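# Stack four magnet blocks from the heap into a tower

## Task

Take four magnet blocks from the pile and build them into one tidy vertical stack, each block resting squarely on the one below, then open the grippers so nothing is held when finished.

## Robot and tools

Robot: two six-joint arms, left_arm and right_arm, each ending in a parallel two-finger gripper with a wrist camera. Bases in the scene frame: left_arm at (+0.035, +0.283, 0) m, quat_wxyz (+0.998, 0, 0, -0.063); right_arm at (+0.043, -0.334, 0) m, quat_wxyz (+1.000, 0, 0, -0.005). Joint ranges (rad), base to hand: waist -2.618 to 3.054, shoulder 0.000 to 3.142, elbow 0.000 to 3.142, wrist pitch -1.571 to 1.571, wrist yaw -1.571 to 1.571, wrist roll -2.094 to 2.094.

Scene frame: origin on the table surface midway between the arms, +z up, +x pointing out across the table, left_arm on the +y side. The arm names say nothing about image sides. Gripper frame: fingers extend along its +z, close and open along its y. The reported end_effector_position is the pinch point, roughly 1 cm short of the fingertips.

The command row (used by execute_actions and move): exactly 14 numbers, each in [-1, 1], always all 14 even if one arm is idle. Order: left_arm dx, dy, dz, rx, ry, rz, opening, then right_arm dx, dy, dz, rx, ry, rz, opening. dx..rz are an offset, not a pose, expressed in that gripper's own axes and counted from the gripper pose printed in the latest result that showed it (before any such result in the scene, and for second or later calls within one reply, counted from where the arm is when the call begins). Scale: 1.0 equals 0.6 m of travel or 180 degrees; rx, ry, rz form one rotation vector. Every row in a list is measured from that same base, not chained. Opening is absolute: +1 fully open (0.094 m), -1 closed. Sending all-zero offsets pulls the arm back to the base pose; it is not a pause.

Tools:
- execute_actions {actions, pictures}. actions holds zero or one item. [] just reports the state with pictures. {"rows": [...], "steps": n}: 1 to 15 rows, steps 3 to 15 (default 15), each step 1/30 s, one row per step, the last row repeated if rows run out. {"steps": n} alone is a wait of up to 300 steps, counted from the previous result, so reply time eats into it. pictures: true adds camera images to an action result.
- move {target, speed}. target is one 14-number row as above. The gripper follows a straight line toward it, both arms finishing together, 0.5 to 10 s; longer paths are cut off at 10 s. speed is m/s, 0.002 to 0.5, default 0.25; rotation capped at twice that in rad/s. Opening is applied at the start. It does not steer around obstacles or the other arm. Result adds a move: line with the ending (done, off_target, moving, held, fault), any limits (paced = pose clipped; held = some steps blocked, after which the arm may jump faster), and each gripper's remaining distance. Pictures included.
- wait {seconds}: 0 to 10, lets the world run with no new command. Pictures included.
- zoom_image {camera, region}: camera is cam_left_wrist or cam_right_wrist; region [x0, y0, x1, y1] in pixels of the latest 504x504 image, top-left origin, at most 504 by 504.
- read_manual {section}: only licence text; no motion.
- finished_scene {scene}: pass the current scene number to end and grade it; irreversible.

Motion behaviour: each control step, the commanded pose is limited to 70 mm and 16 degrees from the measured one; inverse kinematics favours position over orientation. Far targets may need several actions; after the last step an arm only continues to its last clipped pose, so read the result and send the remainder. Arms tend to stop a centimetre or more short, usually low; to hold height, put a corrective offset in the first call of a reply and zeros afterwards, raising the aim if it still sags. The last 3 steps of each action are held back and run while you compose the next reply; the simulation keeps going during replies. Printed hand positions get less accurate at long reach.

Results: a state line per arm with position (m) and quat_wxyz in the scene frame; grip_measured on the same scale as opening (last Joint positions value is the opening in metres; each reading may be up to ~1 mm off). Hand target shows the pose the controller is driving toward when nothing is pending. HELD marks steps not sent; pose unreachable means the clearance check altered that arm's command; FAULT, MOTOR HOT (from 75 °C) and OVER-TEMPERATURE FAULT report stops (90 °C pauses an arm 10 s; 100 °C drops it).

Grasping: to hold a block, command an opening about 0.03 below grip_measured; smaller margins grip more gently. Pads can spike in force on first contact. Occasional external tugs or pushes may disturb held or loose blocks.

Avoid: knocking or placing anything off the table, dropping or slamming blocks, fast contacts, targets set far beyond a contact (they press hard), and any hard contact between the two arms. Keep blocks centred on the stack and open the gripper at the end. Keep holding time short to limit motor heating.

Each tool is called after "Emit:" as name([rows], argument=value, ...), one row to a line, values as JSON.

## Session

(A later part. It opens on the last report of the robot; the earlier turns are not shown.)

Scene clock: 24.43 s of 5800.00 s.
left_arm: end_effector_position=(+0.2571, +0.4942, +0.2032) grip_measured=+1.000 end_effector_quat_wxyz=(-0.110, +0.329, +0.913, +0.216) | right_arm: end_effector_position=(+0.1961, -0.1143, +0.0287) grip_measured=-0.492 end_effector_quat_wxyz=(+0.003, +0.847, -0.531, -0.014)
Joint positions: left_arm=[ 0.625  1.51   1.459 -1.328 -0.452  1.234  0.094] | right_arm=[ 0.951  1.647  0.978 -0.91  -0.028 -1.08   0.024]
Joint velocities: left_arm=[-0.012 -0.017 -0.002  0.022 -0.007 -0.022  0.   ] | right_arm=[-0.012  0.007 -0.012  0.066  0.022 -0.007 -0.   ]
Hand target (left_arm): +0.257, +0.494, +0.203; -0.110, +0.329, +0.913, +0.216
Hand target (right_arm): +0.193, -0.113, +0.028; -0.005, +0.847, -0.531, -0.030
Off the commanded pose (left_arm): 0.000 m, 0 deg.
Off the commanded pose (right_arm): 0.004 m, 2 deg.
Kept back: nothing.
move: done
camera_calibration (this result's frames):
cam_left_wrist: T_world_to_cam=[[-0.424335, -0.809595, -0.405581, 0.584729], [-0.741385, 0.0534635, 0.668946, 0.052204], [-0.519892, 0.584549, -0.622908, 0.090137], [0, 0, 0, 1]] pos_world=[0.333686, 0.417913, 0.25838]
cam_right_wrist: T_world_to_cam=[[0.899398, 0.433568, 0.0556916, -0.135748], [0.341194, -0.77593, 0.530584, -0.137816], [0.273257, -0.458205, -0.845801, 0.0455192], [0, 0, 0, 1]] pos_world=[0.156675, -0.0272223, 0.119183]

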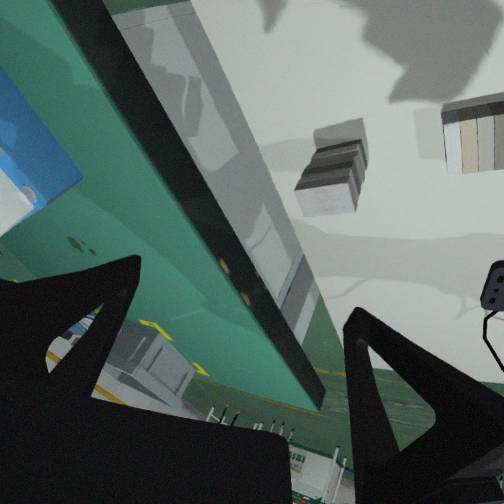

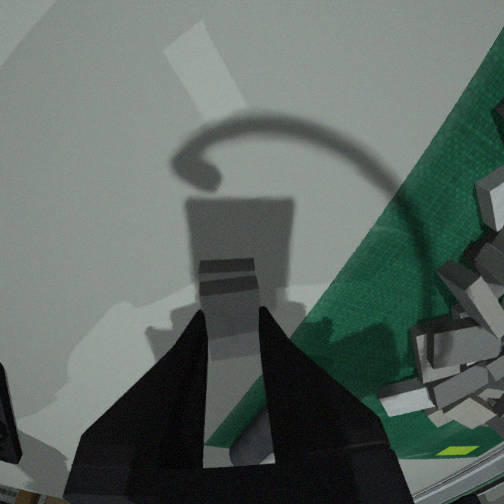

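Emit:
move(target=[0,0,0,0,0,0,1, 0,0,0,0,0,0,-0.2])

Emit:
move(target=[0,0,0,0,0,0,1, 0,0,-0.1,0,0,0,-0.2])

Emit:
move(target=[0,0,0,0,0,0,1, 0.119,-0.261,0,0.009,0.002,0.367,-0.3], speed=0.35)

Scene clock: 25.37 s of 5800.00 s.
left_arm: end_effector_position=(+0.2571, +0.4942, +0.2032) grip_measured=+1.000 end_effector_quat_wxyz=(-0.110, +0.329, +0.913, +0.216) | right_arm: end_effector_position=(+0.1962, -0.1144, +0.0287) grip_measured=-0.202 end_effector_quat_wxyz=(+0.003, +0.847, -0.531, -0.014)
Joint positions: left_arm=[ 0.625  1.51   1.459 -1.328 -0.452  1.234  0.094] | right_arm=[ 0.951  1.647  0.978 -0.91  -0.027 -1.081  0.038]
Joint velocities: left_arm=[-0.007 -0.012 -0.002  0.051 -0.037 -0.007  0.   ] | right_arm=[ 0.002 -0.012 -0.012  0.007 -0.051  0.022 -0.   ]
Hand target (left_arm): +0.257, +0.494, +0.203; -0.110, +0.329, +0.913, +0.216
Hand target (right_arm): +0.196, -0.114, +0.029; +0.003, +0.847, -0.531, -0.014
Off the commanded pose (left_arm): 0.000 m, 0 deg.
Off the commanded pose (right_arm): 0.000 m, 0 deg.
Kept back: nothing.
move: done
camera_calibration (this result's frames):
cam_left_wrist: T_world_to_cam=[[-0.424335, -0.809595, -0.405581, 0.584729], [-0.741385, 0.0534635, 0.668946, 0.052204], [-0.519892, 0.584549, -0.622908, 0.090137], [0, 0, 0, 1]] pos_world=[0.333686, 0.417913, 0.25838]
cam_right_wrist: T_world_to_cam=[[0.899043, 0.434299, 0.0557313, -0.135536], [0.341577, -0.775276, 0.531292, -0.137946], [0.273947, -0.458618, -0.845353, 0.0451522], [0, 0, 0, 1]] pos_world=[0.156603, -0.027375, 0.119013]

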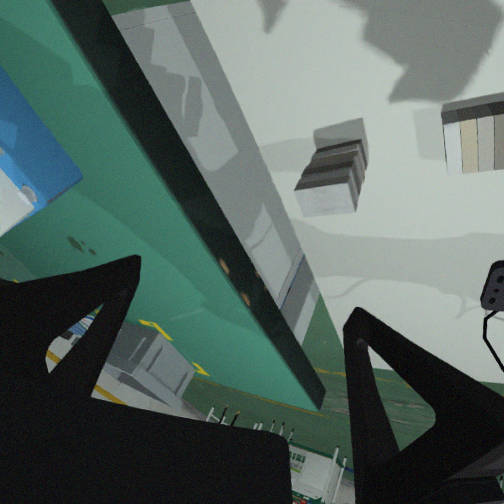

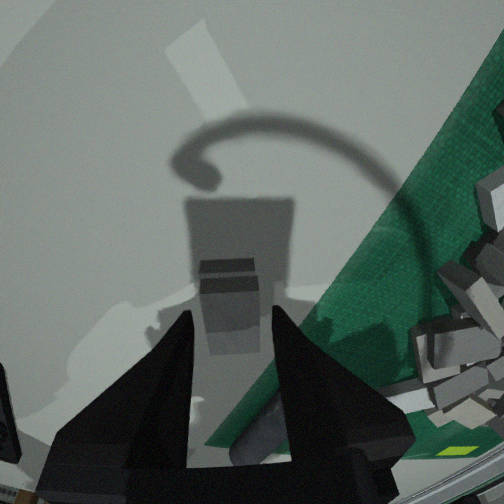

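Scene clock: 26.40 s of 5800.00 s.
left_arm: end_effector_position=(+0.2571, +0.4942, +0.2032) grip_measured=+1.000 end_effector_quat_wxyz=(-0.110, +0.329, +0.913, +0.216) | right_arm: end_effector_position=(+0.1933, -0.1183, +0.0792) grip_measured=-0.202 end_effector_quat_wxyz=(+0.016, +0.847, -0.531, -0.015)
Joint positions: left_arm=[ 0.625  1.51   1.459 -1.328 -0.452  1.234  0.094] | right_arm=[ 0.951  1.59   1.129 -1.144 -0.027 -1.081  0.038]
Joint velocities: left_arm=[-0.022 -0.012 -0.007 -0.037  0.022  0.037  0.   ] | right_arm=[-0.002 -0.022  0.007 -0.066 -0.007  0.007  0.   ]
Hand target (left_arm): +0.257, +0.494, +0.203; -0.110, +0.329, +0.913, +0.216
Hand target (right_arm): +0.197, -0.115, +0.088; +0.003, +0.847, -0.531, -0.014
Off the commanded pose (left_arm): 0.000 m, 0 deg.
Off the commanded pose (right_arm): 0.011 m, 2 deg.
Kept back: nothing.
move: off_target (right_arm)
camera_calibration (this result's frames):
cam_left_wrist: T_world_to_cam=[[-0.424335, -0.809595, -0.405581, 0.584729], [-0.741385, 0.0534635, 0.668946, 0.052204], [-0.519892, 0.584549, -0.622908, 0.090137], [0, 0, 0, 1]] pos_world=[0.333686, 0.417913, 0.25838]
cam_right_wrist: T_world_to_cam=[[0.899727, 0.435238, 0.032539, -0.132305], [0.349899, -0.763857, 0.542304, -0.167983], [0.260887, -0.47654, -0.839552, 0.086831], [0, 0, 0, 1]] pos_world=[0.155162, -0.0293522, 0.168302]

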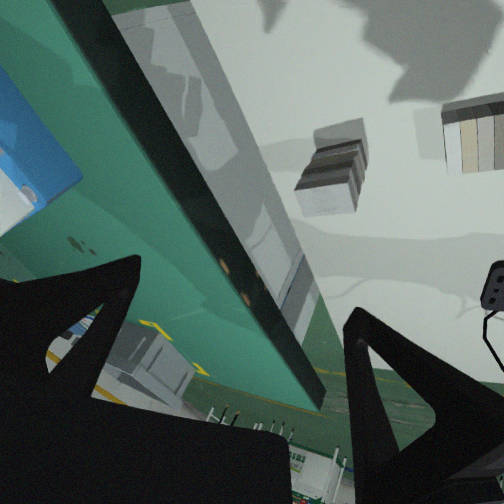

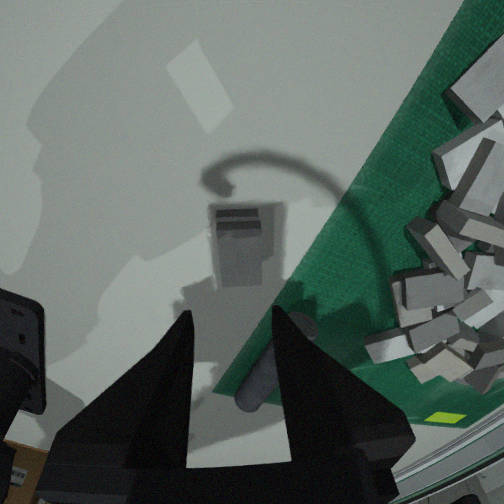

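Scene clock: 28.67 s of 5800.00 s.
left_arm: end_effector_position=(+0.2571, +0.4942, +0.2032) grip_measured=+1.000 end_effector_quat_wxyz=(-0.110, +0.329, +0.913, +0.216) | right_arm: end_effector_position=(+0.3573, -0.1135, +0.0709) grip_measured=-0.298 end_effector_quat_wxyz=(-0.020, -0.428, +0.904, -0.001)
Joint positions: left_arm=[ 0.625  1.51   1.459 -1.328 -0.452  1.234  0.094] | right_arm=[ 0.617  2.057  1.686 -1.239 -0.005 -0.278  0.033]
Joint velocities: left_arm=[-0.022  0.002  0.027 -0.007 -0.007 -0.007  0.   ] | right_arm=[-0.002  0.007 -0.007 -0.066 -0.051 -0.022  0.   ]
Hand target (left_arm): +0.257, +0.494, +0.203; -0.110, +0.329, +0.913, +0.216
Hand target (right_arm): +0.365, -0.113, +0.076; -0.010, -0.421, +0.907, -0.003
Off the commanded pose (left_arm): 0.000 m, 0 deg.
Off the commanded pose (right_arm): 0.008 m, 1 deg.
Kept back: nothing.
move: done
camera_calibration (this result's frames):
cam_left_wrist: T_world_to_cam=[[-0.424335, -0.809595, -0.405581, 0.584729], [-0.741385, 0.0534635, 0.668946, 0.052204], [-0.519892, 0.584549, -0.622908, 0.090137], [0, 0, 0, 1]] pos_world=[0.333686, 0.417913, 0.25838]
cam_right_wrist: T_world_to_cam=[[0.774066, -0.630304, 0.0594799, -0.359654], [-0.541428, -0.610355, 0.578207, 0.116158], [-0.328142, -0.479774, -0.813719, 0.247651], [0, 0, 0, 1]] pos_world=[0.422552, -0.0369773, 0.155747]

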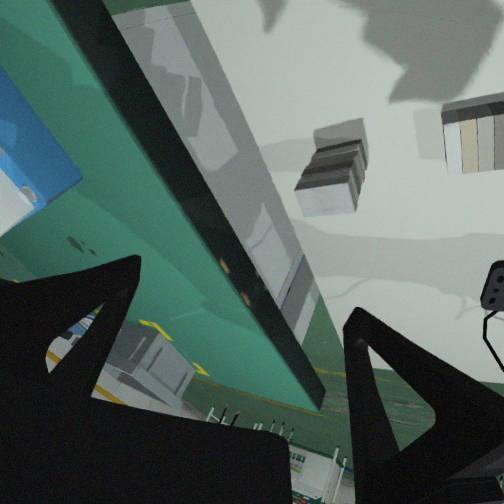

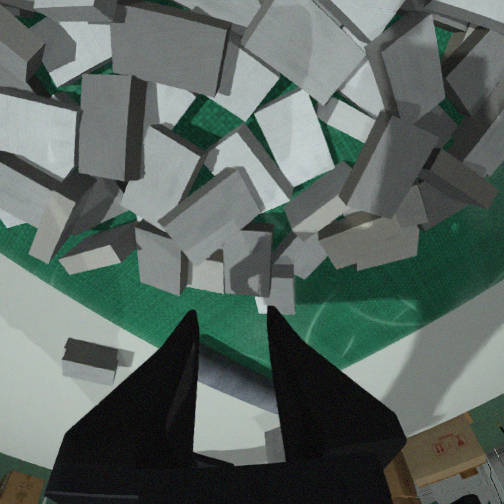

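Emit:
move(target=[0,0,0,0,0,0,1, -0.136,0.09,-0.005,0.004,-0.012,0.087,-0.28])

Scene clock: 30.23 s of 5800.00 s.
left_arm: end_effector_position=(+0.2571, +0.4942, +0.2032) grip_measured=+1.000 end_effector_quat_wxyz=(-0.110, +0.329, +0.913, +0.216) | right_arm: end_effector_position=(+0.3642, -0.0199, +0.0662) grip_measured=-0.282 end_effector_quat_wxyz=(-0.011, -0.304, +0.953, -0.002)
Joint positions: left_arm=[ 0.625  1.51   1.459 -1.328 -0.452  1.234  0.094] | right_arm=[ 0.781  2.332  2.111 -1.37  -0.005  0.152  0.034]
Joint velocities: left_arm=[ 0.002 -0.007 -0.002  0.022 -0.037 -0.007  0.   ] | right_arm=[-0.012 -0.017 -0.007 -0.022 -0.037 -0.007 -0.001]
Hand target (left_arm): +0.257, +0.494, +0.203; -0.110, +0.329, +0.913, +0.216
Hand target (right_arm): +0.368, -0.017, +0.072; -0.000, -0.301, +0.954, -0.002
Off the commanded pose (left_arm): 0.000 m, 0 deg.
Off the commanded pose (right_arm): 0.008 m, 1 deg.
Kept back: nothing.
move: done
camera_calibration (this result's frames):
cam_left_wrist: T_world_to_cam=[[-0.424335, -0.809595, -0.405581, 0.584729], [-0.741385, 0.0534635, 0.668946, 0.052204], [-0.519892, 0.584549, -0.622908, 0.090137], [0, 0, 0, 1]] pos_world=[0.333686, 0.417913, 0.25838]
cam_right_wrist: T_world_to_cam=[[0.579775, -0.811487, 0.0731446, -0.239457], [-0.694116, -0.444909, 0.565915, 0.239474], [-0.42669, -0.378874, -0.821213, 0.329313], [0, 0, 0, 1]] pos_world=[0.445568, 0.036996, 0.15243]

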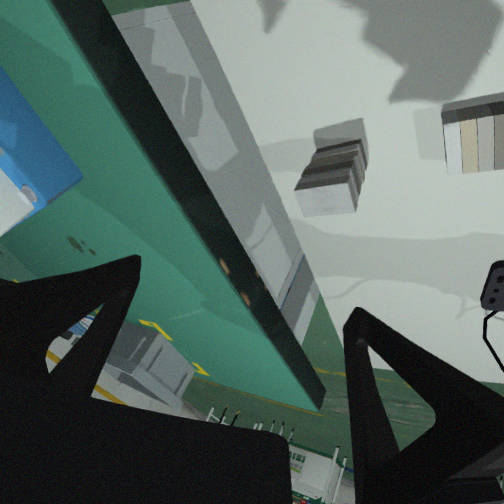

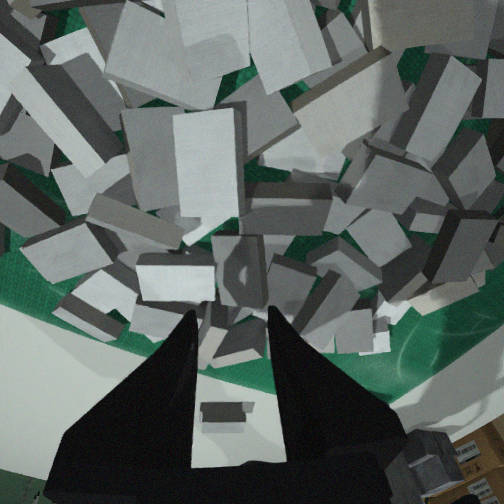

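Emit:
move(target=[0,0,0,0,0,0,1, -0.114,0.014,-0.012,0,-0.012,0,-0.28], speed=0.15)

Scene clock: 31.50 s of 5800.00 s.
left_arm: end_effector_position=(+0.2571, +0.4942, +0.2032) grip_measured=+1.000 end_effector_quat_wxyz=(-0.110, +0.329, +0.913, +0.216) | right_arm: end_effector_position=(+0.4115, +0.0260, +0.0655) grip_measured=-0.282 end_effector_quat_wxyz=(+0.032, -0.304, +0.952, +0.019)
Joint positions: left_arm=[ 0.625  1.51   1.459 -1.328 -0.452  1.234  0.094] | right_arm=[ 0.781  2.685  2.761 -1.573 -0.005  0.154  0.034]
Joint velocities: left_arm=[-0.002 -0.007 -0.002 -0.007  0.022  0.037  0.   ] | right_arm=[-0.012 -0.012 -0.007 -0.066  0.007 -0.037  0.   ]
Hand target (left_arm): +0.257, +0.494, +0.203; -0.110, +0.329, +0.913, +0.216
Hand target (right_arm): +0.416, +0.027, +0.073; +0.043, -0.305, +0.951, +0.021
Off the commanded pose (left_arm): 0.000 m, 0 deg.
Off the commanded pose (right_arm): 0.007 m, 3 deg.
joint sent to its limit (right arm) — the command would take joint 4 (wrist pitch) past its lower limit, so that joint was sent only as far as its limit.
Kept back: nothing.
move: off_target (right_arm)
camera_calibration (this result's frames):
cam_left_wrist: T_world_to_cam=[[-0.424335, -0.809595, -0.405581, 0.584729], [-0.741385, 0.0534635, 0.668946, 0.052204], [-0.519892, 0.584549, -0.622908, 0.090137], [0, 0, 0, 1]] pos_world=[0.333686, 0.417913, 0.25838]
cam_right_wrist: T_world_to_cam=[[0.574075, -0.816698, 0.0586742, -0.226149], [-0.730437, -0.478423, 0.487414, 0.314042], [-0.369999, -0.32267, -0.871197, 0.344836], [0, 0, 0, 1]] pos_world=[0.486803, 0.0768176, 0.160621]

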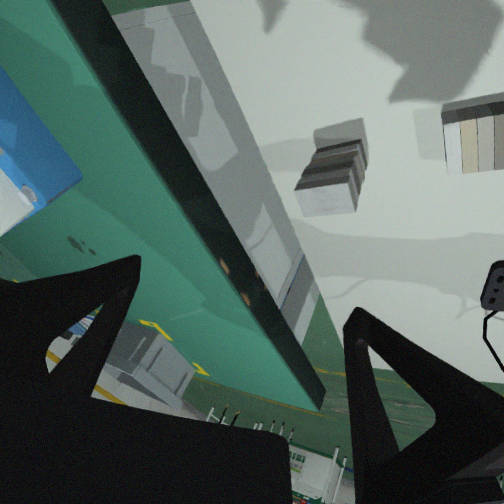

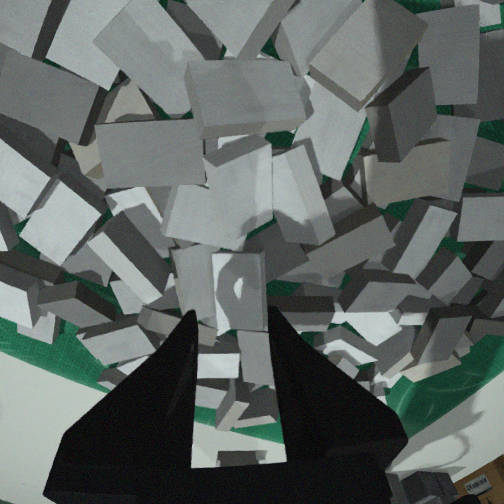

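Emit:
move(target=[0,0,0,0,0,0,1, -0.008,-0.012,0.036,0,0.025,0,-0.26], speed=0.05)

Scene clock: 32.73 s of 5800.00 s.
left_arm: end_effector_position=(+0.2571, +0.4942, +0.2032) grip_measured=+1.000 end_effector_quat_wxyz=(-0.110, +0.329, +0.913, +0.216) | right_arm: end_effector_position=(+0.4149, +0.0236, +0.0406) grip_measured=-0.262 end_effector_quat_wxyz=(+0.015, -0.305, +0.952, +0.012)
Joint positions: left_arm=[ 0.625  1.51   1.459 -1.328 -0.452  1.234  0.094] | right_arm=[ 0.772  2.755  2.799 -1.578 -0.009  0.141  0.035]
Joint velocities: left_arm=[-0.007 -0.002 -0.002  0.037  0.037 -0.037  0.   ] | right_arm=[-0.002 -0.002 -0.002 -0.051  0.022  0.007  0.   ]
Hand target (left_arm): +0.257, +0.494, +0.203; -0.110, +0.329, +0.913, +0.216
Hand target (right_arm): +0.421, +0.024, +0.044; +0.022, -0.304, +0.952, +0.020
Off the commanded pose (left_arm): 0.000 m, 0 deg.
Off the commanded pose (right_arm): 0.007 m, 2 deg.
joint sent to its limit (right arm) — the command would take joint 4 (wrist pitch) past its lower limit, so that joint was sent only as far as its limit.
Kept back: nothing.
move: done
camera_calibration (this result's frames):
cam_left_wrist: T_world_to_cam=[[-0.424335, -0.809595, -0.405581, 0.584729], [-0.741385, 0.0534635, 0.668946, 0.052204], [-0.519892, 0.584549, -0.622908, 0.090137], [0, 0, 0, 1]] pos_world=[0.333686, 0.417913, 0.25838]
cam_right_wrist: T_world_to_cam=[[0.578398, -0.813439, 0.0614231, -0.230594], [-0.714698, -0.469008, 0.518881, 0.319527], [-0.39327, -0.344019, -0.852637, 0.333017], [0, 0, 0, 1]] pos_world=[0.492706, 0.0768511, 0.13231]

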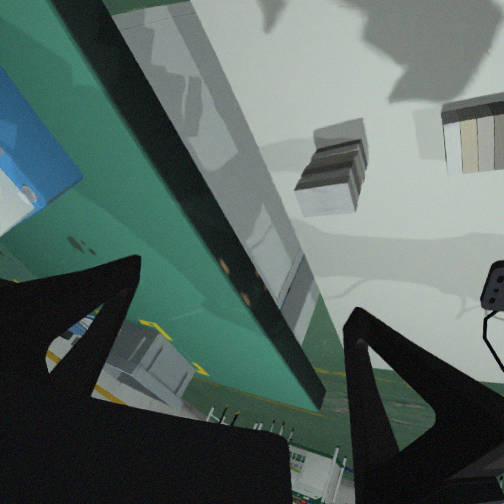

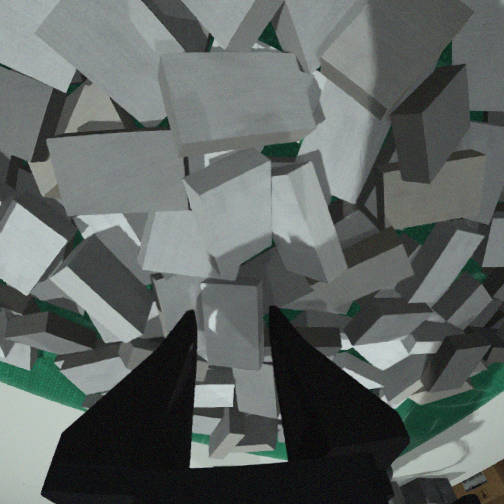

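Emit:
move(target=[0,0,0,0,0,0,1, 0,0,0,0,0,0,-0.53])

Emit:
move(target=[0,0,0,0,0,0,1, 0.04,0,-0.11,0,0,0,-0.53], speed=0.12)

Scene clock: 33.67 s of 5800.00 s.
left_arm: end_effector_position=(+0.2571, +0.4942, +0.2032) grip_measured=+1.000 end_effector_quat_wxyz=(-0.110, +0.329, +0.913, +0.216) | right_arm: end_effector_position=(+0.4149, +0.0235, +0.0406) grip_measured=-0.481 end_effector_quat_wxyz=(+0.015, -0.305, +0.952, +0.012)
Joint positions: left_arm=[ 0.625  1.51   1.459 -1.328 -0.452  1.234  0.094] | right_arm=[ 0.772  2.755  2.799 -1.578 -0.008  0.141  0.024]
Joint velocities: left_arm=[-0.007  0.017 -0.032 -0.081 -0.081  0.022  0.   ] | right_arm=[-0.017 -0.002 -0.002 -0.066 -0.037 -0.066 -0.001]
Hand target (left_arm): +0.257, +0.494, +0.203; -0.110, +0.329, +0.913, +0.216
Hand target (right_arm): +0.415, +0.024, +0.041; +0.015, -0.305, +0.952, +0.012
Off the commanded pose (left_arm): 0.000 m, 0 deg.
Off the commanded pose (right_arm): 0.000 m, 0 deg.
Kept back: nothing.
move: done
camera_calibration (this result's frames):
cam_left_wrist: T_world_to_cam=[[-0.424335, -0.809595, -0.405581, 0.584729], [-0.741385, 0.0534635, 0.668946, 0.052204], [-0.519892, 0.584549, -0.622908, 0.090137], [0, 0, 0, 1]] pos_world=[0.333686, 0.417913, 0.25838]
cam_right_wrist: T_world_to_cam=[[0.57868, -0.813209, 0.0618131, -0.230799], [-0.714669, -0.469123, 0.518818, 0.319531], [-0.392909, -0.344405, -0.852647, 0.332878], [0, 0, 0, 1]] pos_world=[0.492708, 0.0768565, 0.132316]

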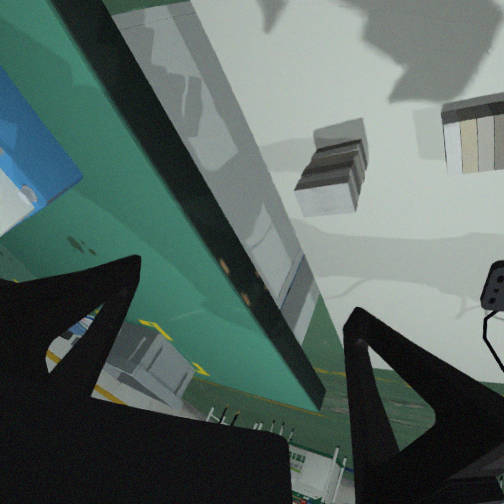

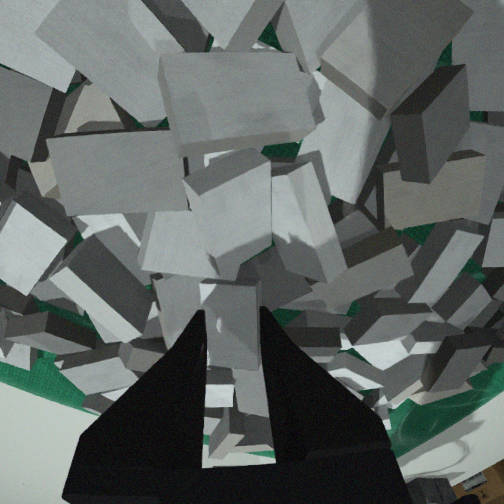

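Scene clock: 34.80 s of 5800.00 s.
left_arm: end_effector_position=(+0.2571, +0.4942, +0.2032) grip_measured=+1.000 end_effector_quat_wxyz=(-0.110, +0.329, +0.913, +0.216) | right_arm: end_effector_position=(+0.3957, +0.0052, +0.0970) grip_measured=-0.481 end_effector_quat_wxyz=(+0.021, -0.305, +0.952, +0.015)
Joint positions: left_arm=[ 0.625  1.51   1.459 -1.328 -0.452  1.234  0.094] | right_arm=[ 0.772  2.526  2.583 -1.578 -0.008  0.142  0.024]
Joint velocities: left_arm=[ 0.002 -0.002  0.007  0.066  0.051 -0.022  0.   ] | right_arm=[ 0.007 -0.002 -0.012  0.007 -0.007 -0.022 -0.   ]
Hand target (left_arm): +0.257, +0.494, +0.203; -0.110, +0.329, +0.913, +0.216
Hand target (right_arm): +0.392, +0.007, +0.105; +0.026, -0.305, +0.952, +0.017
Off the commanded pose (left_arm): 0.000 m, 0 deg.
Off the commanded pose (right_arm): 0.009 m, 1 deg.
joint sent to its limit (right arm) — the command would take joint 4 (wrist pitch) past its lower limit, so that joint was sent only as far as its limit.
Kept back: nothing.
move: done
camera_calibration (this result's frames):
cam_left_wrist: T_world_to_cam=[[-0.424335, -0.809595, -0.405581, 0.584729], [-0.741385, 0.0534635, 0.668946, 0.052204], [-0.519892, 0.584549, -0.622908, 0.090137], [0, 0, 0, 1]] pos_world=[0.333686, 0.417913, 0.25838]
cam_right_wrist: T_world_to_cam=[[0.576838, -0.814668, 0.0597812, -0.237135], [-0.720459, -0.47291, 0.507243, 0.271312], [-0.384963, -0.335667, -0.859727, 0.364598], [0, 0, 0, 1]] pos_world=[0.472615, 0.0575031, 0.19001]

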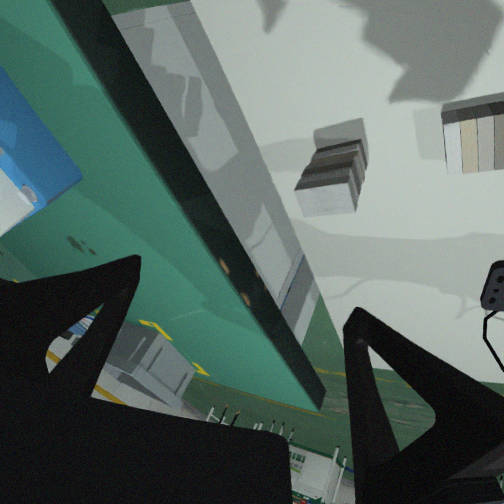

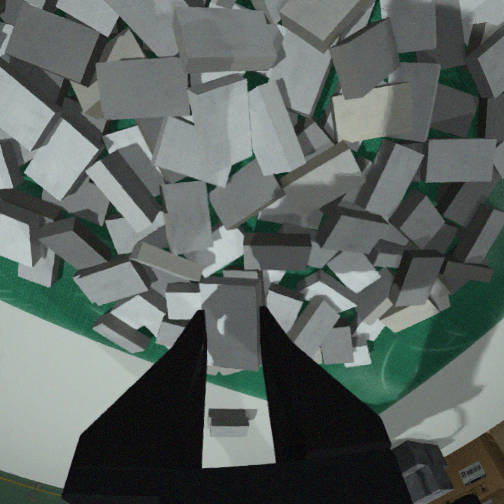

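Emit:
execute_actions(actions=[])

Scene clock: 35.17 s of 5800.00 s.
left_arm: end_effector_position=(+0.2571, +0.4942, +0.2032) grip_measured=+1.000 end_effector_quat_wxyz=(-0.110, +0.329, +0.913, +0.216) | right_arm: end_effector_position=(+0.3957, +0.0052, +0.0970) grip_measured=-0.481 end_effector_quat_wxyz=(+0.021, -0.305, +0.952, +0.015)
Joint positions: left_arm=[ 0.625  1.51   1.459 -1.328 -0.452  1.234  0.094] | right_arm=[ 0.772  2.526  2.583 -1.578 -0.008  0.142  0.024]
Joint velocities: left_arm=[-0.002 -0.007 -0.002 -0.007 -0.037 -0.051  0.   ] | right_arm=[-0.007 -0.007 -0.007  0.022  0.022 -0.051 -0.001]
Hand target (left_arm): +0.257, +0.494, +0.203; -0.110, +0.329, +0.913, +0.216
Hand target (right_arm): +0.392, +0.007, +0.105; +0.026, -0.305, +0.952, +0.017
Off the commanded pose (left_arm): 0.000 m, 0 deg.
Off the commanded pose (right_arm): 0.009 m, 1 deg.
Kept back: nothing.
Steps of this call (steps 1 to 11: nothing new was sent). Readings (end_effector_position):
1: left_arm (+0.2571, +0.4942, +0.2032) | right_arm (+0.3957, +0.0052, +0.0970)
2: left_arm (+0.2571, +0.4942, +0.2032) | right_arm (+0.3957, +0.0052, +0.0970)
4: left_arm (+0.2571, +0.4942, +0.2032) | right_arm (+0.3957, +0.0052, +0.0970)
8: left_arm (+0.2571, +0.4942, +0.2032) | right_arm (+0.3957, +0.0052, +0.0970)
11: the state above
camera_calibration (this result's frames):
cam_left_wrist: T_world_to_cam=[[-0.424335, -0.809595, -0.405581, 0.584729], [-0.741385, 0.0534635, 0.668946, 0.052204], [-0.519892, 0.584549, -0.622908, 0.090137], [0, 0, 0, 1]] pos_world=[0.333686, 0.417913, 0.25838]
cam_right_wrist: T_world_to_cam=[[0.576838, -0.814668, 0.0597812, -0.237135], [-0.720459, -0.47291, 0.507243, 0.271312], [-0.384963, -0.335667, -0.859727, 0.364598], [0, 0, 0, 1]] pos_world=[0.472615, 0.0575031, 0.19001]

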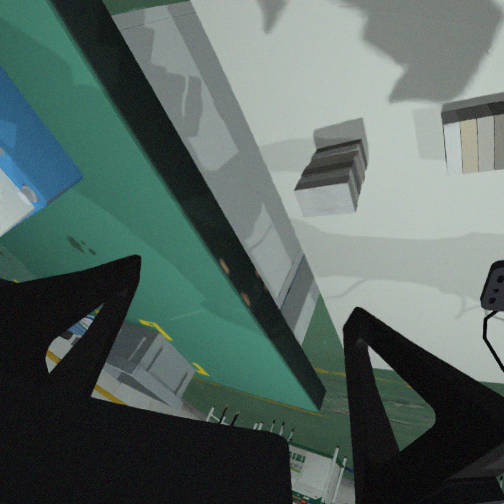

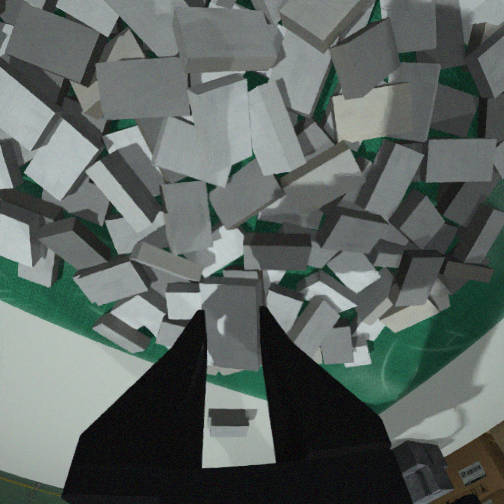

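Emit:
move(target=[0,0,0,0,0,0,1,0.3875,0.033,0,0,0,-0.453,-0.53], speed=0.3)

Scene clock: 38.33 s of 5800.00 s.
left_arm: end_effector_position=(+0.2571, +0.4942, +0.2032) grip_measured=+1.000 end_effector_quat_wxyz=(-0.110, +0.329, +0.913, +0.216) | right_arm: end_effector_position=(+0.1948, -0.1162, +0.0760) grip_measured=-0.481 end_effector_quat_wxyz=(-0.010, +0.848, -0.530, +0.002)
Joint positions: left_arm=[ 0.625  1.51   1.459 -1.328 -0.452  1.234  0.094] | right_arm=[ 0.971  1.552  1.079 -1.078  0.002 -1.064  0.024]
Joint velocities: left_arm=[ 0.007  0.002 -0.007 -0.037  0.022 -0.051  0.   ] | right_arm=[-0.007 -0.012 -0.002 -0.037  0.007  0.066 -0.   ]
Hand target (left_arm): +0.257, +0.494, +0.203; -0.110, +0.329, +0.913, +0.216
Hand target (right_arm): +0.194, -0.114, +0.080; -0.023, +0.852, -0.522, +0.003
Off the commanded pose (left_arm): 0.000 m, 0 deg.
Off the commanded pose (right_arm): 0.010 m, 2 deg.
Kept back: nothing.
move: done
camera_calibration (this result's frames):
cam_left_wrist: T_world_to_cam=[[-0.424335, -0.809595, -0.405581, 0.584729], [-0.741385, 0.0534635, 0.668946, 0.052204], [-0.519892, 0.584549, -0.622908, 0.090137], [0, 0, 0, 1]] pos_world=[0.333686, 0.417913, 0.25838]
cam_right_wrist: T_world_to_cam=[[0.894808, 0.436499, 0.0937381, -0.138051], [0.322381, -0.776985, 0.540708, -0.161176], [0.308852, -0.45361, -0.835972, 0.0778569], [0, 0, 0, 1]] pos_world=[0.151443, -0.0296552, 0.165176]

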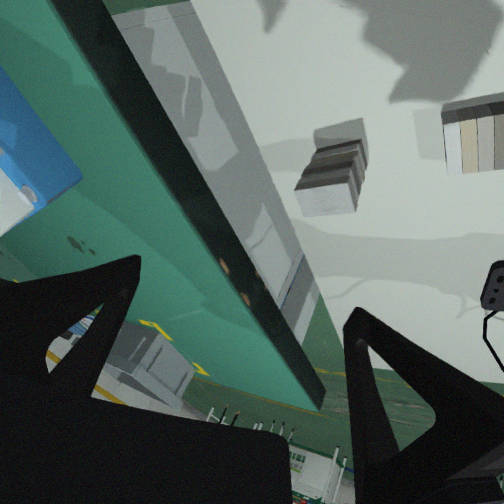

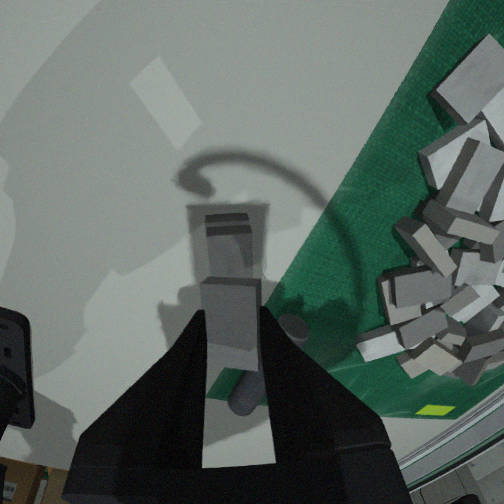

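Emit:
move(target=[0,0,0,0,0,0,1,-0.002,0,0.055,0,-0.06,0,-0.53], speed=0.08)

Scene clock: 40.30 s of 5800.00 s.
left_arm: end_effector_position=(+0.2571, +0.4942, +0.2032) grip_measured=+1.000 end_effector_quat_wxyz=(-0.110, +0.329, +0.913, +0.216) | right_arm: end_effector_position=(+0.1943, -0.1182, +0.0413) grip_measured=-0.481 end_effector_quat_wxyz=(-0.043, +0.846, -0.527, -0.069)
Joint positions: left_arm=[ 0.625  1.51   1.459 -1.328 -0.452  1.234  0.094] | right_arm=[ 0.866  1.543  0.916 -0.88  -0.149 -1.167  0.024]
Joint velocities: left_arm=[-0.012 -0.007 -0.012  0.022  0.022  0.007  0.   ] | right_arm=[ 0.007 -0.012 -0.007 -0.066 -0.051 -0.007 -0.001]
Hand target (left_arm): +0.257, +0.494, +0.203; -0.110, +0.329, +0.913, +0.216
Hand target (right_arm): +0.195, -0.114, +0.043; -0.061, +0.845, -0.526, -0.078
Off the commanded pose (left_arm): 0.000 m, 0 deg.
Off the commanded pose (right_arm): 0.004 m, 2 deg.
Kept back: nothing.
move: done
camera_calibration (this result's frames):
cam_left_wrist: T_world_to_cam=[[-0.424335, -0.809595, -0.405581, 0.584729], [-0.741385, 0.0534635, 0.668946, 0.052204], [-0.519892, 0.584549, -0.622908, 0.090137], [0, 0, 0, 1]] pos_world=[0.333686, 0.417913, 0.25838]
cam_right_wrist: T_world_to_cam=[[0.900184, 0.429064, 0.0746528, -0.13459], [0.365573, -0.837606, 0.405923, -0.15384], [0.236696, -0.338114, -0.910853, 0.0788296], [0, 0, 0, 1]] pos_world=[0.158737, -0.0444563, 0.144297]

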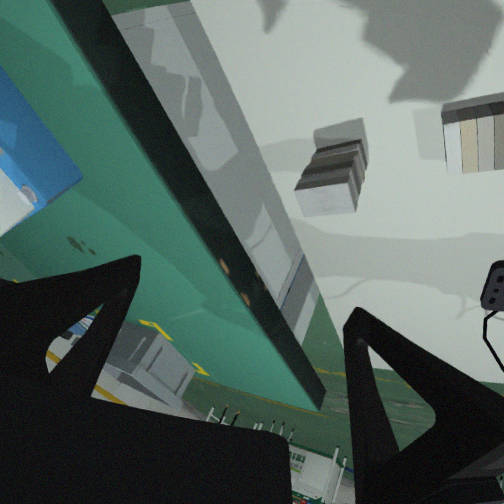

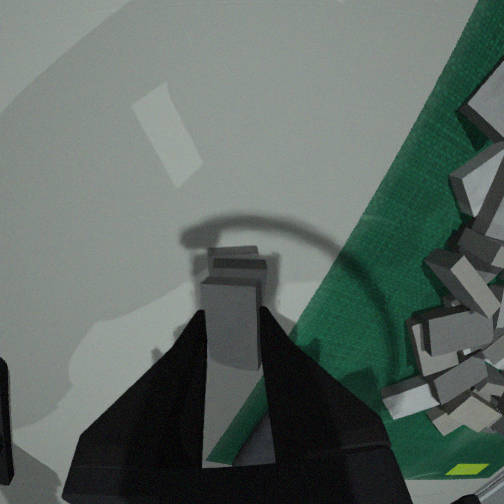

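Emit:
move(target=[0,0,0,0,0,0,1,0,0,0,0,0,0,-0.15])

Emit:
move(target=[0,0,0,0,0,0,1,0,0,-0.14,0,0.06,0,-0.15])

Scene clock: 41.23 s of 5800.00 s.
left_arm: end_effector_position=(+0.2571, +0.4942, +0.2032) grip_measured=+1.000 end_effector_quat_wxyz=(-0.110, +0.329, +0.913, +0.216) | right_arm: end_effector_position=(+0.1947, -0.1180, +0.0413) grip_measured=-0.152 end_effector_quat_wxyz=(-0.044, +0.846, -0.527, -0.068)
Joint positions: left_arm=[ 0.625  1.51   1.459 -1.328 -0.452  1.234  0.094] | right_arm=[ 0.866  1.543  0.916 -0.878 -0.148 -1.167  0.04 ]
Joint velocities: left_arm=[-0.022 -0.012  0.002  0.022  0.022 -0.066  0.   ] | right_arm=[ 0.002 -0.007  0.012 -0.066 -0.051  0.051  0.   ]
Hand target (left_arm): +0.257, +0.494, +0.203; -0.110, +0.329, +0.913, +0.216
Hand target (right_arm): +0.194, -0.118, +0.041; -0.043, +0.846, -0.527, -0.069
Off the commanded pose (left_arm): 0.000 m, 0 deg.
Off the commanded pose (right_arm): 0.000 m, 0 deg.
Kept back: nothing.
move: done
camera_calibration (this result's frames):
cam_left_wrist: T_world_to_cam=[[-0.424335, -0.809595, -0.405581, 0.584729], [-0.741385, 0.0534635, 0.668946, 0.052204], [-0.519892, 0.584549, -0.622908, 0.090137], [0, 0, 0, 1]] pos_world=[0.333686, 0.417913, 0.25838]
cam_right_wrist: T_world_to_cam=[[0.899901, 0.429285, 0.076761, -0.135041], [0.365084, -0.837879, 0.405799, -0.15368], [0.23852, -0.337155, -0.910733, 0.0785004], [0, 0, 0, 1]] pos_world=[0.158906, -0.0443277, 0.144222]

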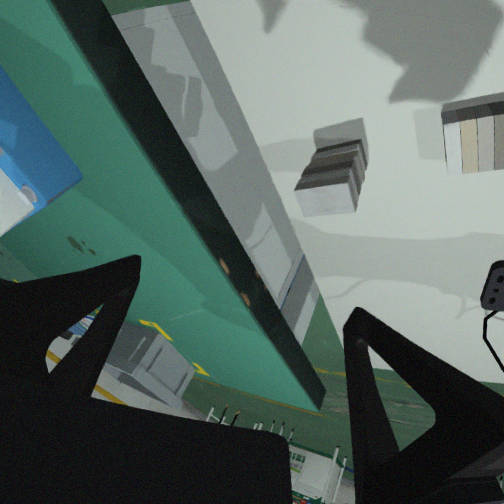

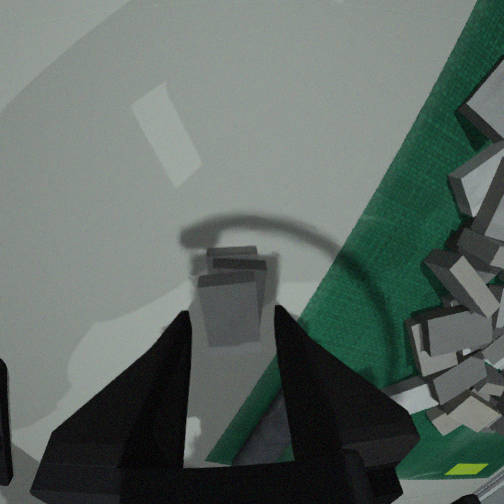

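Scene clock: 42.37 s of 5800.00 s.
left_arm: end_effector_position=(+0.2571, +0.4942, +0.2032) grip_measured=+1.000 end_effector_quat_wxyz=(-0.110, +0.329, +0.913, +0.216) | right_arm: end_effector_position=(+0.1987, -0.1345, +0.1162) grip_measured=-0.152 end_effector_quat_wxyz=(+0.017, +0.847, -0.530, +0.009)
Joint positions: left_arm=[ 0.625  1.51   1.459 -1.328 -0.452  1.234  0.094] | right_arm=[ 0.931  1.53   1.219 -1.291  0.021 -1.102  0.04 ]
Joint velocities: left_arm=[ 0.007  0.002 -0.007  0.007  0.022  0.037  0.   ] | right_arm=[-0.002  0.002  0.012  0.037 -0.007 -0.081 -0.   ]
Hand target (left_arm): +0.257, +0.494, +0.203; -0.110, +0.329, +0.913, +0.216
Hand target (right_arm): +0.199, -0.130, +0.124; +0.007, +0.849, -0.529, +0.012
Off the commanded pose (left_arm): 0.000 m, 0 deg.
Off the commanded pose (right_arm): 0.009 m, 1 deg.
Kept back: nothing.
move: done
camera_calibration (this result's frames):
cam_left_wrist: T_world_to_cam=[[-0.424335, -0.809595, -0.405581, 0.584729], [-0.741385, 0.0534635, 0.668946, 0.052204], [-0.519892, 0.584549, -0.622908, 0.090137], [0, 0, 0, 1]] pos_world=[0.333686, 0.417913, 0.25838]
cam_right_wrist: T_world_to_cam=[[0.896925, 0.43857, 0.0563974, -0.133107], [0.329447, -0.747869, 0.57633, -0.200031], [0.294939, -0.498345, -0.815269, 0.0962302], [0, 0, 0, 1]] pos_world=[0.156905, -0.0432646, 0.201244]

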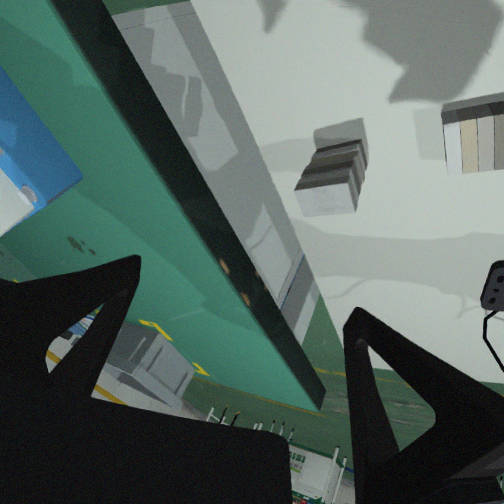

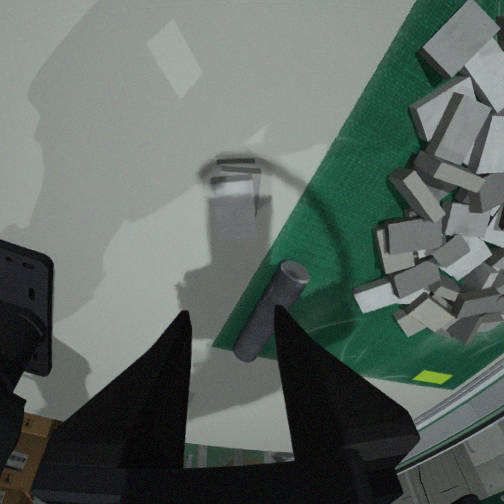

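Emit:
move(target=[0,0,0,0,0,0,1,0.013,-0.224,0.03,0,0,0.5,-0.28], speed=0.3)

Scene clock: 45.83 s of 5800.00 s.
left_arm: end_effector_position=(+0.2571, +0.4942, +0.2032) grip_measured=+1.000 end_effector_quat_wxyz=(-0.110, +0.329, +0.913, +0.216) | right_arm: end_effector_position=(+0.3161, -0.0845, +0.0942) grip_measured=-0.278 end_effector_quat_wxyz=(-0.014, -0.233, +0.972, -0.020)
Joint positions: left_arm=[ 0.625  1.51   1.459 -1.328 -0.452  1.234  0.094] | right_arm=[ 0.759  1.996  1.689 -1.308  0.022  0.278  0.034]
Joint velocities: left_arm=[-0.007 -0.012 -0.022  0.051 -0.022  0.051  0.   ] | right_arm=[ 0.012 -0.002 -0.007 -0.081  0.037 -0.022 -0.001]
Hand target (left_arm): +0.257, +0.494, +0.203; -0.110, +0.329, +0.913, +0.216
Hand target (right_arm): +0.323, -0.083, +0.100; -0.005, -0.224, +0.974, -0.017
Off the commanded pose (left_arm): 0.000 m, 0 deg.
Off the commanded pose (right_arm): 0.007 m, 1 deg.
Kept back: nothing.
move: done
camera_calibration (this result's frames):
cam_left_wrist: T_world_to_cam=[[-0.424335, -0.809595, -0.405581, 0.584729], [-0.741385, 0.0534635, 0.668946, 0.052204], [-0.519892, 0.584549, -0.622908, 0.090137], [0, 0, 0, 1]] pos_world=[0.333686, 0.417913, 0.25838]
cam_right_wrist: T_world_to_cam=[[0.454667, -0.884092, 0.107981, -0.235917], [-0.75331, -0.317032, 0.576207, 0.190072], [-0.475187, -0.343325, -0.810139, 0.324609], [0, 0, 0, 1]] pos_world=[0.404697, -0.036867, 0.178932]

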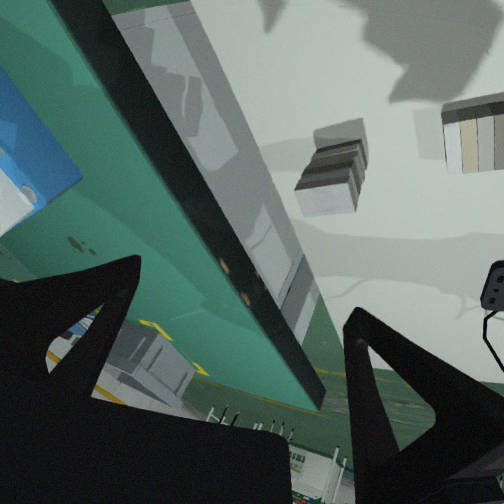

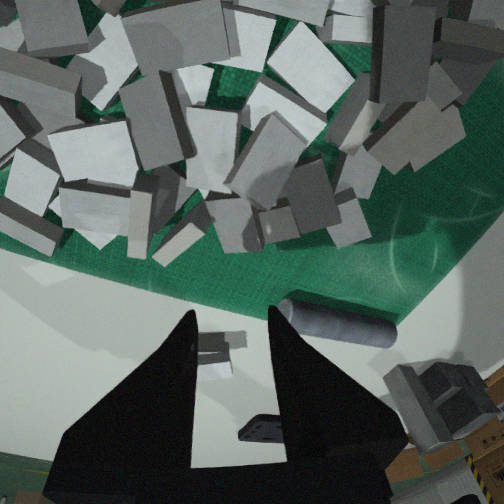

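Emit:
zoom_image(camera="cam_right_wrist", region=[130,90,390,290])

Region (130, 90, 390, 290) of cam_right_wrist's 504x504 image, scaled by 1.938, with more detail than that image has; it fills the top 388 rows of this view, and the rest is white.

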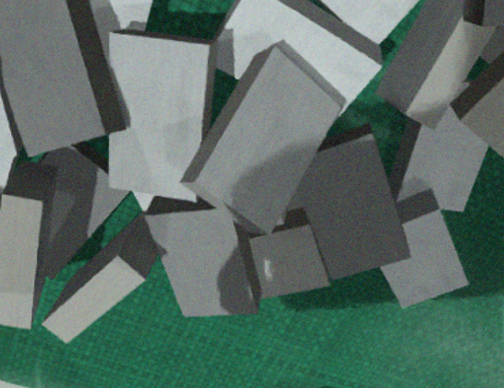

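Emit:
move(target=[0,0,0,0,0,0,1,-0.102,-0.034,0.04,0,0,0.16,-0.25])

Scene clock: 47.77 s of 5800.00 s.
left_arm: end_effector_position=(+0.2571, +0.4942, +0.2032) grip_measured=+1.000 end_effector_quat_wxyz=(-0.110, +0.329, +0.913, +0.216) | right_arm: end_effector_position=(+0.3735, -0.0763, +0.0647) grip_measured=-0.252 end_effector_quat_wxyz=(-0.016, +0.007, +1.000, -0.026)
Joint positions: left_arm=[ 0.625  1.51   1.459 -1.328 -0.452  1.234  0.094] | right_arm=[ 0.68   2.229  1.93  -1.329  0.022  0.684  0.035]
Joint velocities: left_arm=[-0.007  0.007 -0.022 -0.095 -0.066  0.007  0.   ] | right_arm=[-0.002 -0.002  0.012 -0.095 -0.022 -0.051 -0.   ]
Hand target (left_arm): +0.257, +0.494, +0.203; -0.110, +0.329, +0.913, +0.216
Hand target (right_arm): +0.380, -0.076, +0.070; -0.008, +0.016, +1.000, -0.022
Off the commanded pose (left_arm): 0.000 m, 0 deg.
Off the commanded pose (right_arm): 0.007 m, 1 deg.
Kept back: nothing.
move: done
camera_calibration (this result's frames):
cam_left_wrist: T_world_to_cam=[[-0.424335, -0.809595, -0.405581, 0.584729], [-0.741385, 0.0534635, 0.668946, 0.052204], [-0.519892, 0.584549, -0.622908, 0.090137], [0, 0, 0, 1]] pos_world=[0.333686, 0.417913, 0.25838]
cam_right_wrist: T_world_to_cam=[[-0.0101661, -0.991704, 0.128142, -0.0874021], [-0.817135, 0.0821024, 0.57057, 0.307597], [-0.576357, -0.098909, -0.81119, 0.38733], [0, 0, 0, 1]] pos_world=[0.4737, -0.073621, 0.149893]

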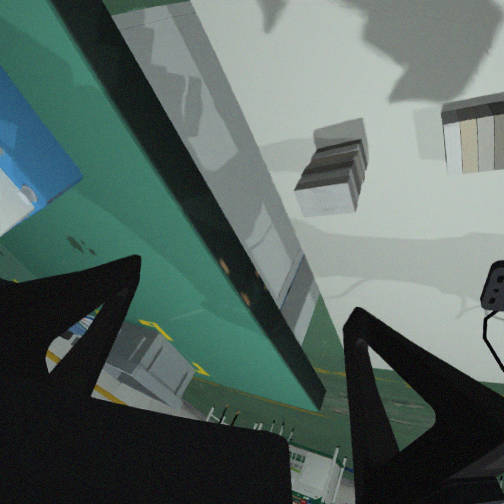

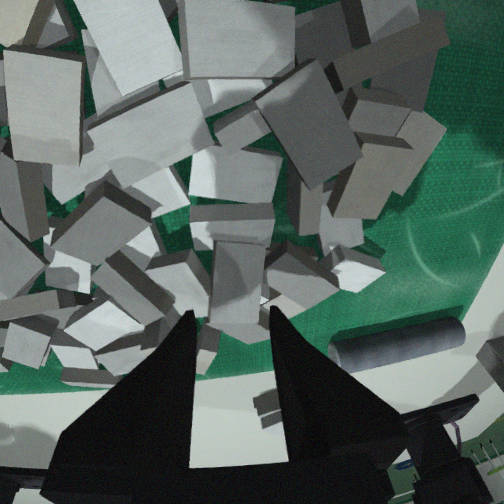

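Emit:
move(target=[0,0,0,0,0,0,1,-0.006,-0.002,0.05,0,0,0,-0.25], speed=0.08)

Scene clock: 48.80 s of 5800.00 s.
left_arm: end_effector_position=(+0.2571, +0.4942, +0.2032) grip_measured=+1.000 end_effector_quat_wxyz=(-0.110, +0.329, +0.913, +0.216) | right_arm: end_effector_position=(+0.3721, -0.0770, +0.0403) grip_measured=-0.252 end_effector_quat_wxyz=(-0.019, +0.004, +0.999, -0.028)
Joint positions: left_arm=[ 0.625  1.51   1.459 -1.328 -0.452  1.234  0.094] | right_arm=[ 0.68   2.241  1.853 -1.248  0.02   0.679  0.035]
Joint velocities: left_arm=[-0.007 -0.002  0.002 -0.11  -0.037 -0.022  0.   ] | right_arm=[-0.022 -0.032 -0.002 -0.007  0.081  0.022 -0.   ]
Hand target (left_arm): +0.257, +0.494, +0.203; -0.110, +0.329, +0.913, +0.216
Hand target (right_arm): +0.377, -0.079, +0.035; -0.016, +0.007, +0.999, -0.027
Off the commanded pose (left_arm): 0.000 m, 0 deg.
Off the commanded pose (right_arm): 0.007 m, 1 deg.
Kept back: nothing.
move: done
camera_calibration (this result's frames):
cam_left_wrist: T_world_to_cam=[[-0.424335, -0.809595, -0.405581, 0.584729], [-0.741385, 0.0534635, 0.668946, 0.052204], [-0.519892, 0.584549, -0.622908, 0.090137], [0, 0, 0, 1]] pos_world=[0.333686, 0.417913, 0.25838]
cam_right_wrist: T_world_to_cam=[[-0.00441771, -0.991302, 0.131535, -0.0873208], [-0.813402, 0.0800757, 0.576164, 0.318604], [-0.581685, -0.104446, -0.806681, 0.368072], [0, 0, 0, 1]] pos_world=[0.472869, -0.0736302, 0.124835]

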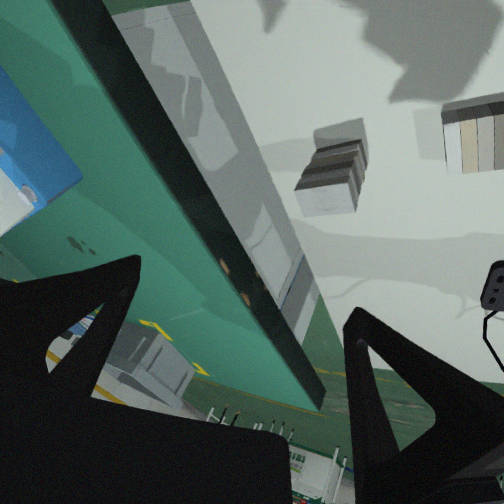

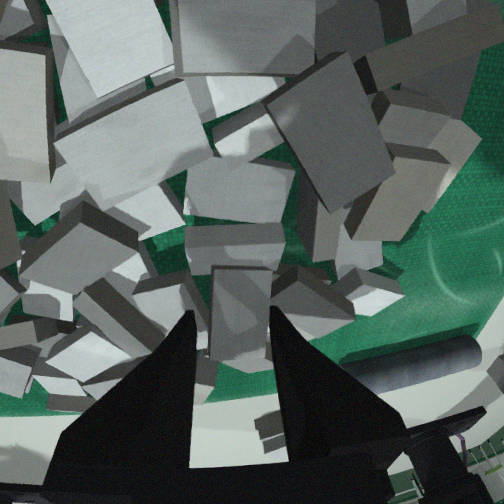

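Emit:
move(target=[0,0,0,0,0,0,1,-0.012,-0.008,0.016,0,0,0,-0.25], speed=0.05)

Scene clock: 49.83 s of 5800.00 s.
left_arm: end_effector_position=(+0.2571, +0.4942, +0.2032) grip_measured=+1.000 end_effector_quat_wxyz=(-0.110, +0.329, +0.913, +0.216) | right_arm: end_effector_position=(+0.3759, -0.0777, +0.0402) grip_measured=-0.252 end_effector_quat_wxyz=(-0.016, +0.002, +1.000, -0.024)
Joint positions: left_arm=[ 0.625  1.51   1.459 -1.328 -0.452  1.234  0.094] | right_arm=[ 0.672  2.241  1.853 -1.237  0.018  0.665  0.035]
Joint velocities: left_arm=[-0.012 -0.002  0.007  0.066  0.066  0.051  0.   ] | right_arm=[ 0.002 -0.007 -0.007 -0.022  0.051 -0.037  0.001]
Hand target (left_arm): +0.257, +0.494, +0.203; -0.110, +0.329, +0.913, +0.216
Hand target (right_arm): +0.379, -0.082, +0.031; -0.019, +0.004, +0.999, -0.028
Off the commanded pose (left_arm): 0.000 m, 0 deg.
Off the commanded pose (right_arm): 0.011 m, 1 deg.
Kept back: nothing.
move: off_target (right_arm)
camera_calibration (this result's frames):
cam_left_wrist: T_world_to_cam=[[-0.424335, -0.809595, -0.405581, 0.584729], [-0.741385, 0.0534635, 0.668946, 0.052204], [-0.519892, 0.584549, -0.622908, 0.090137], [0, 0, 0, 1]] pos_world=[0.333686, 0.417913, 0.25838]
cam_right_wrist: T_world_to_cam=[[0.000342684, -0.99245, 0.12265, -0.0894934], [-0.817115, 0.0704267, 0.572157, 0.322628], [-0.576475, -0.100415, -0.810922, 0.368586], [0, 0, 0, 1]] pos_world=[0.476135, -0.0745278, 0.125277]

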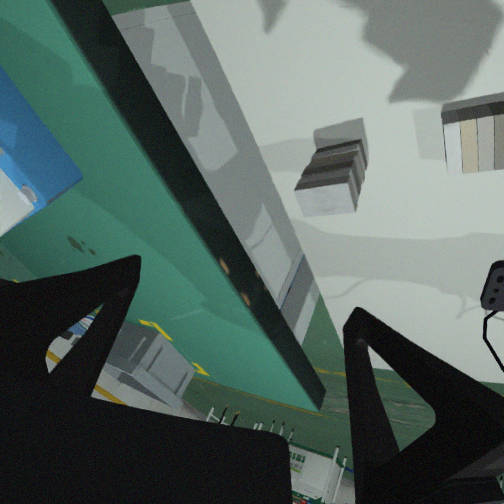

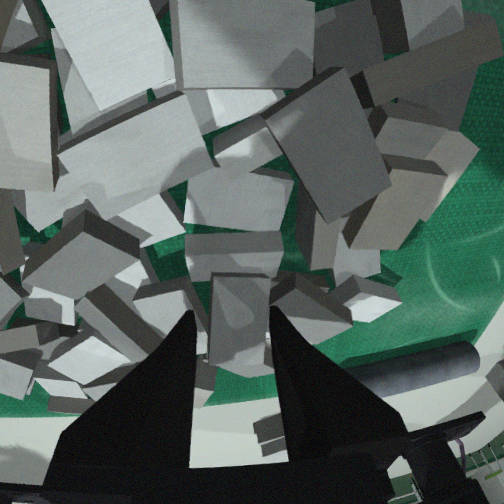

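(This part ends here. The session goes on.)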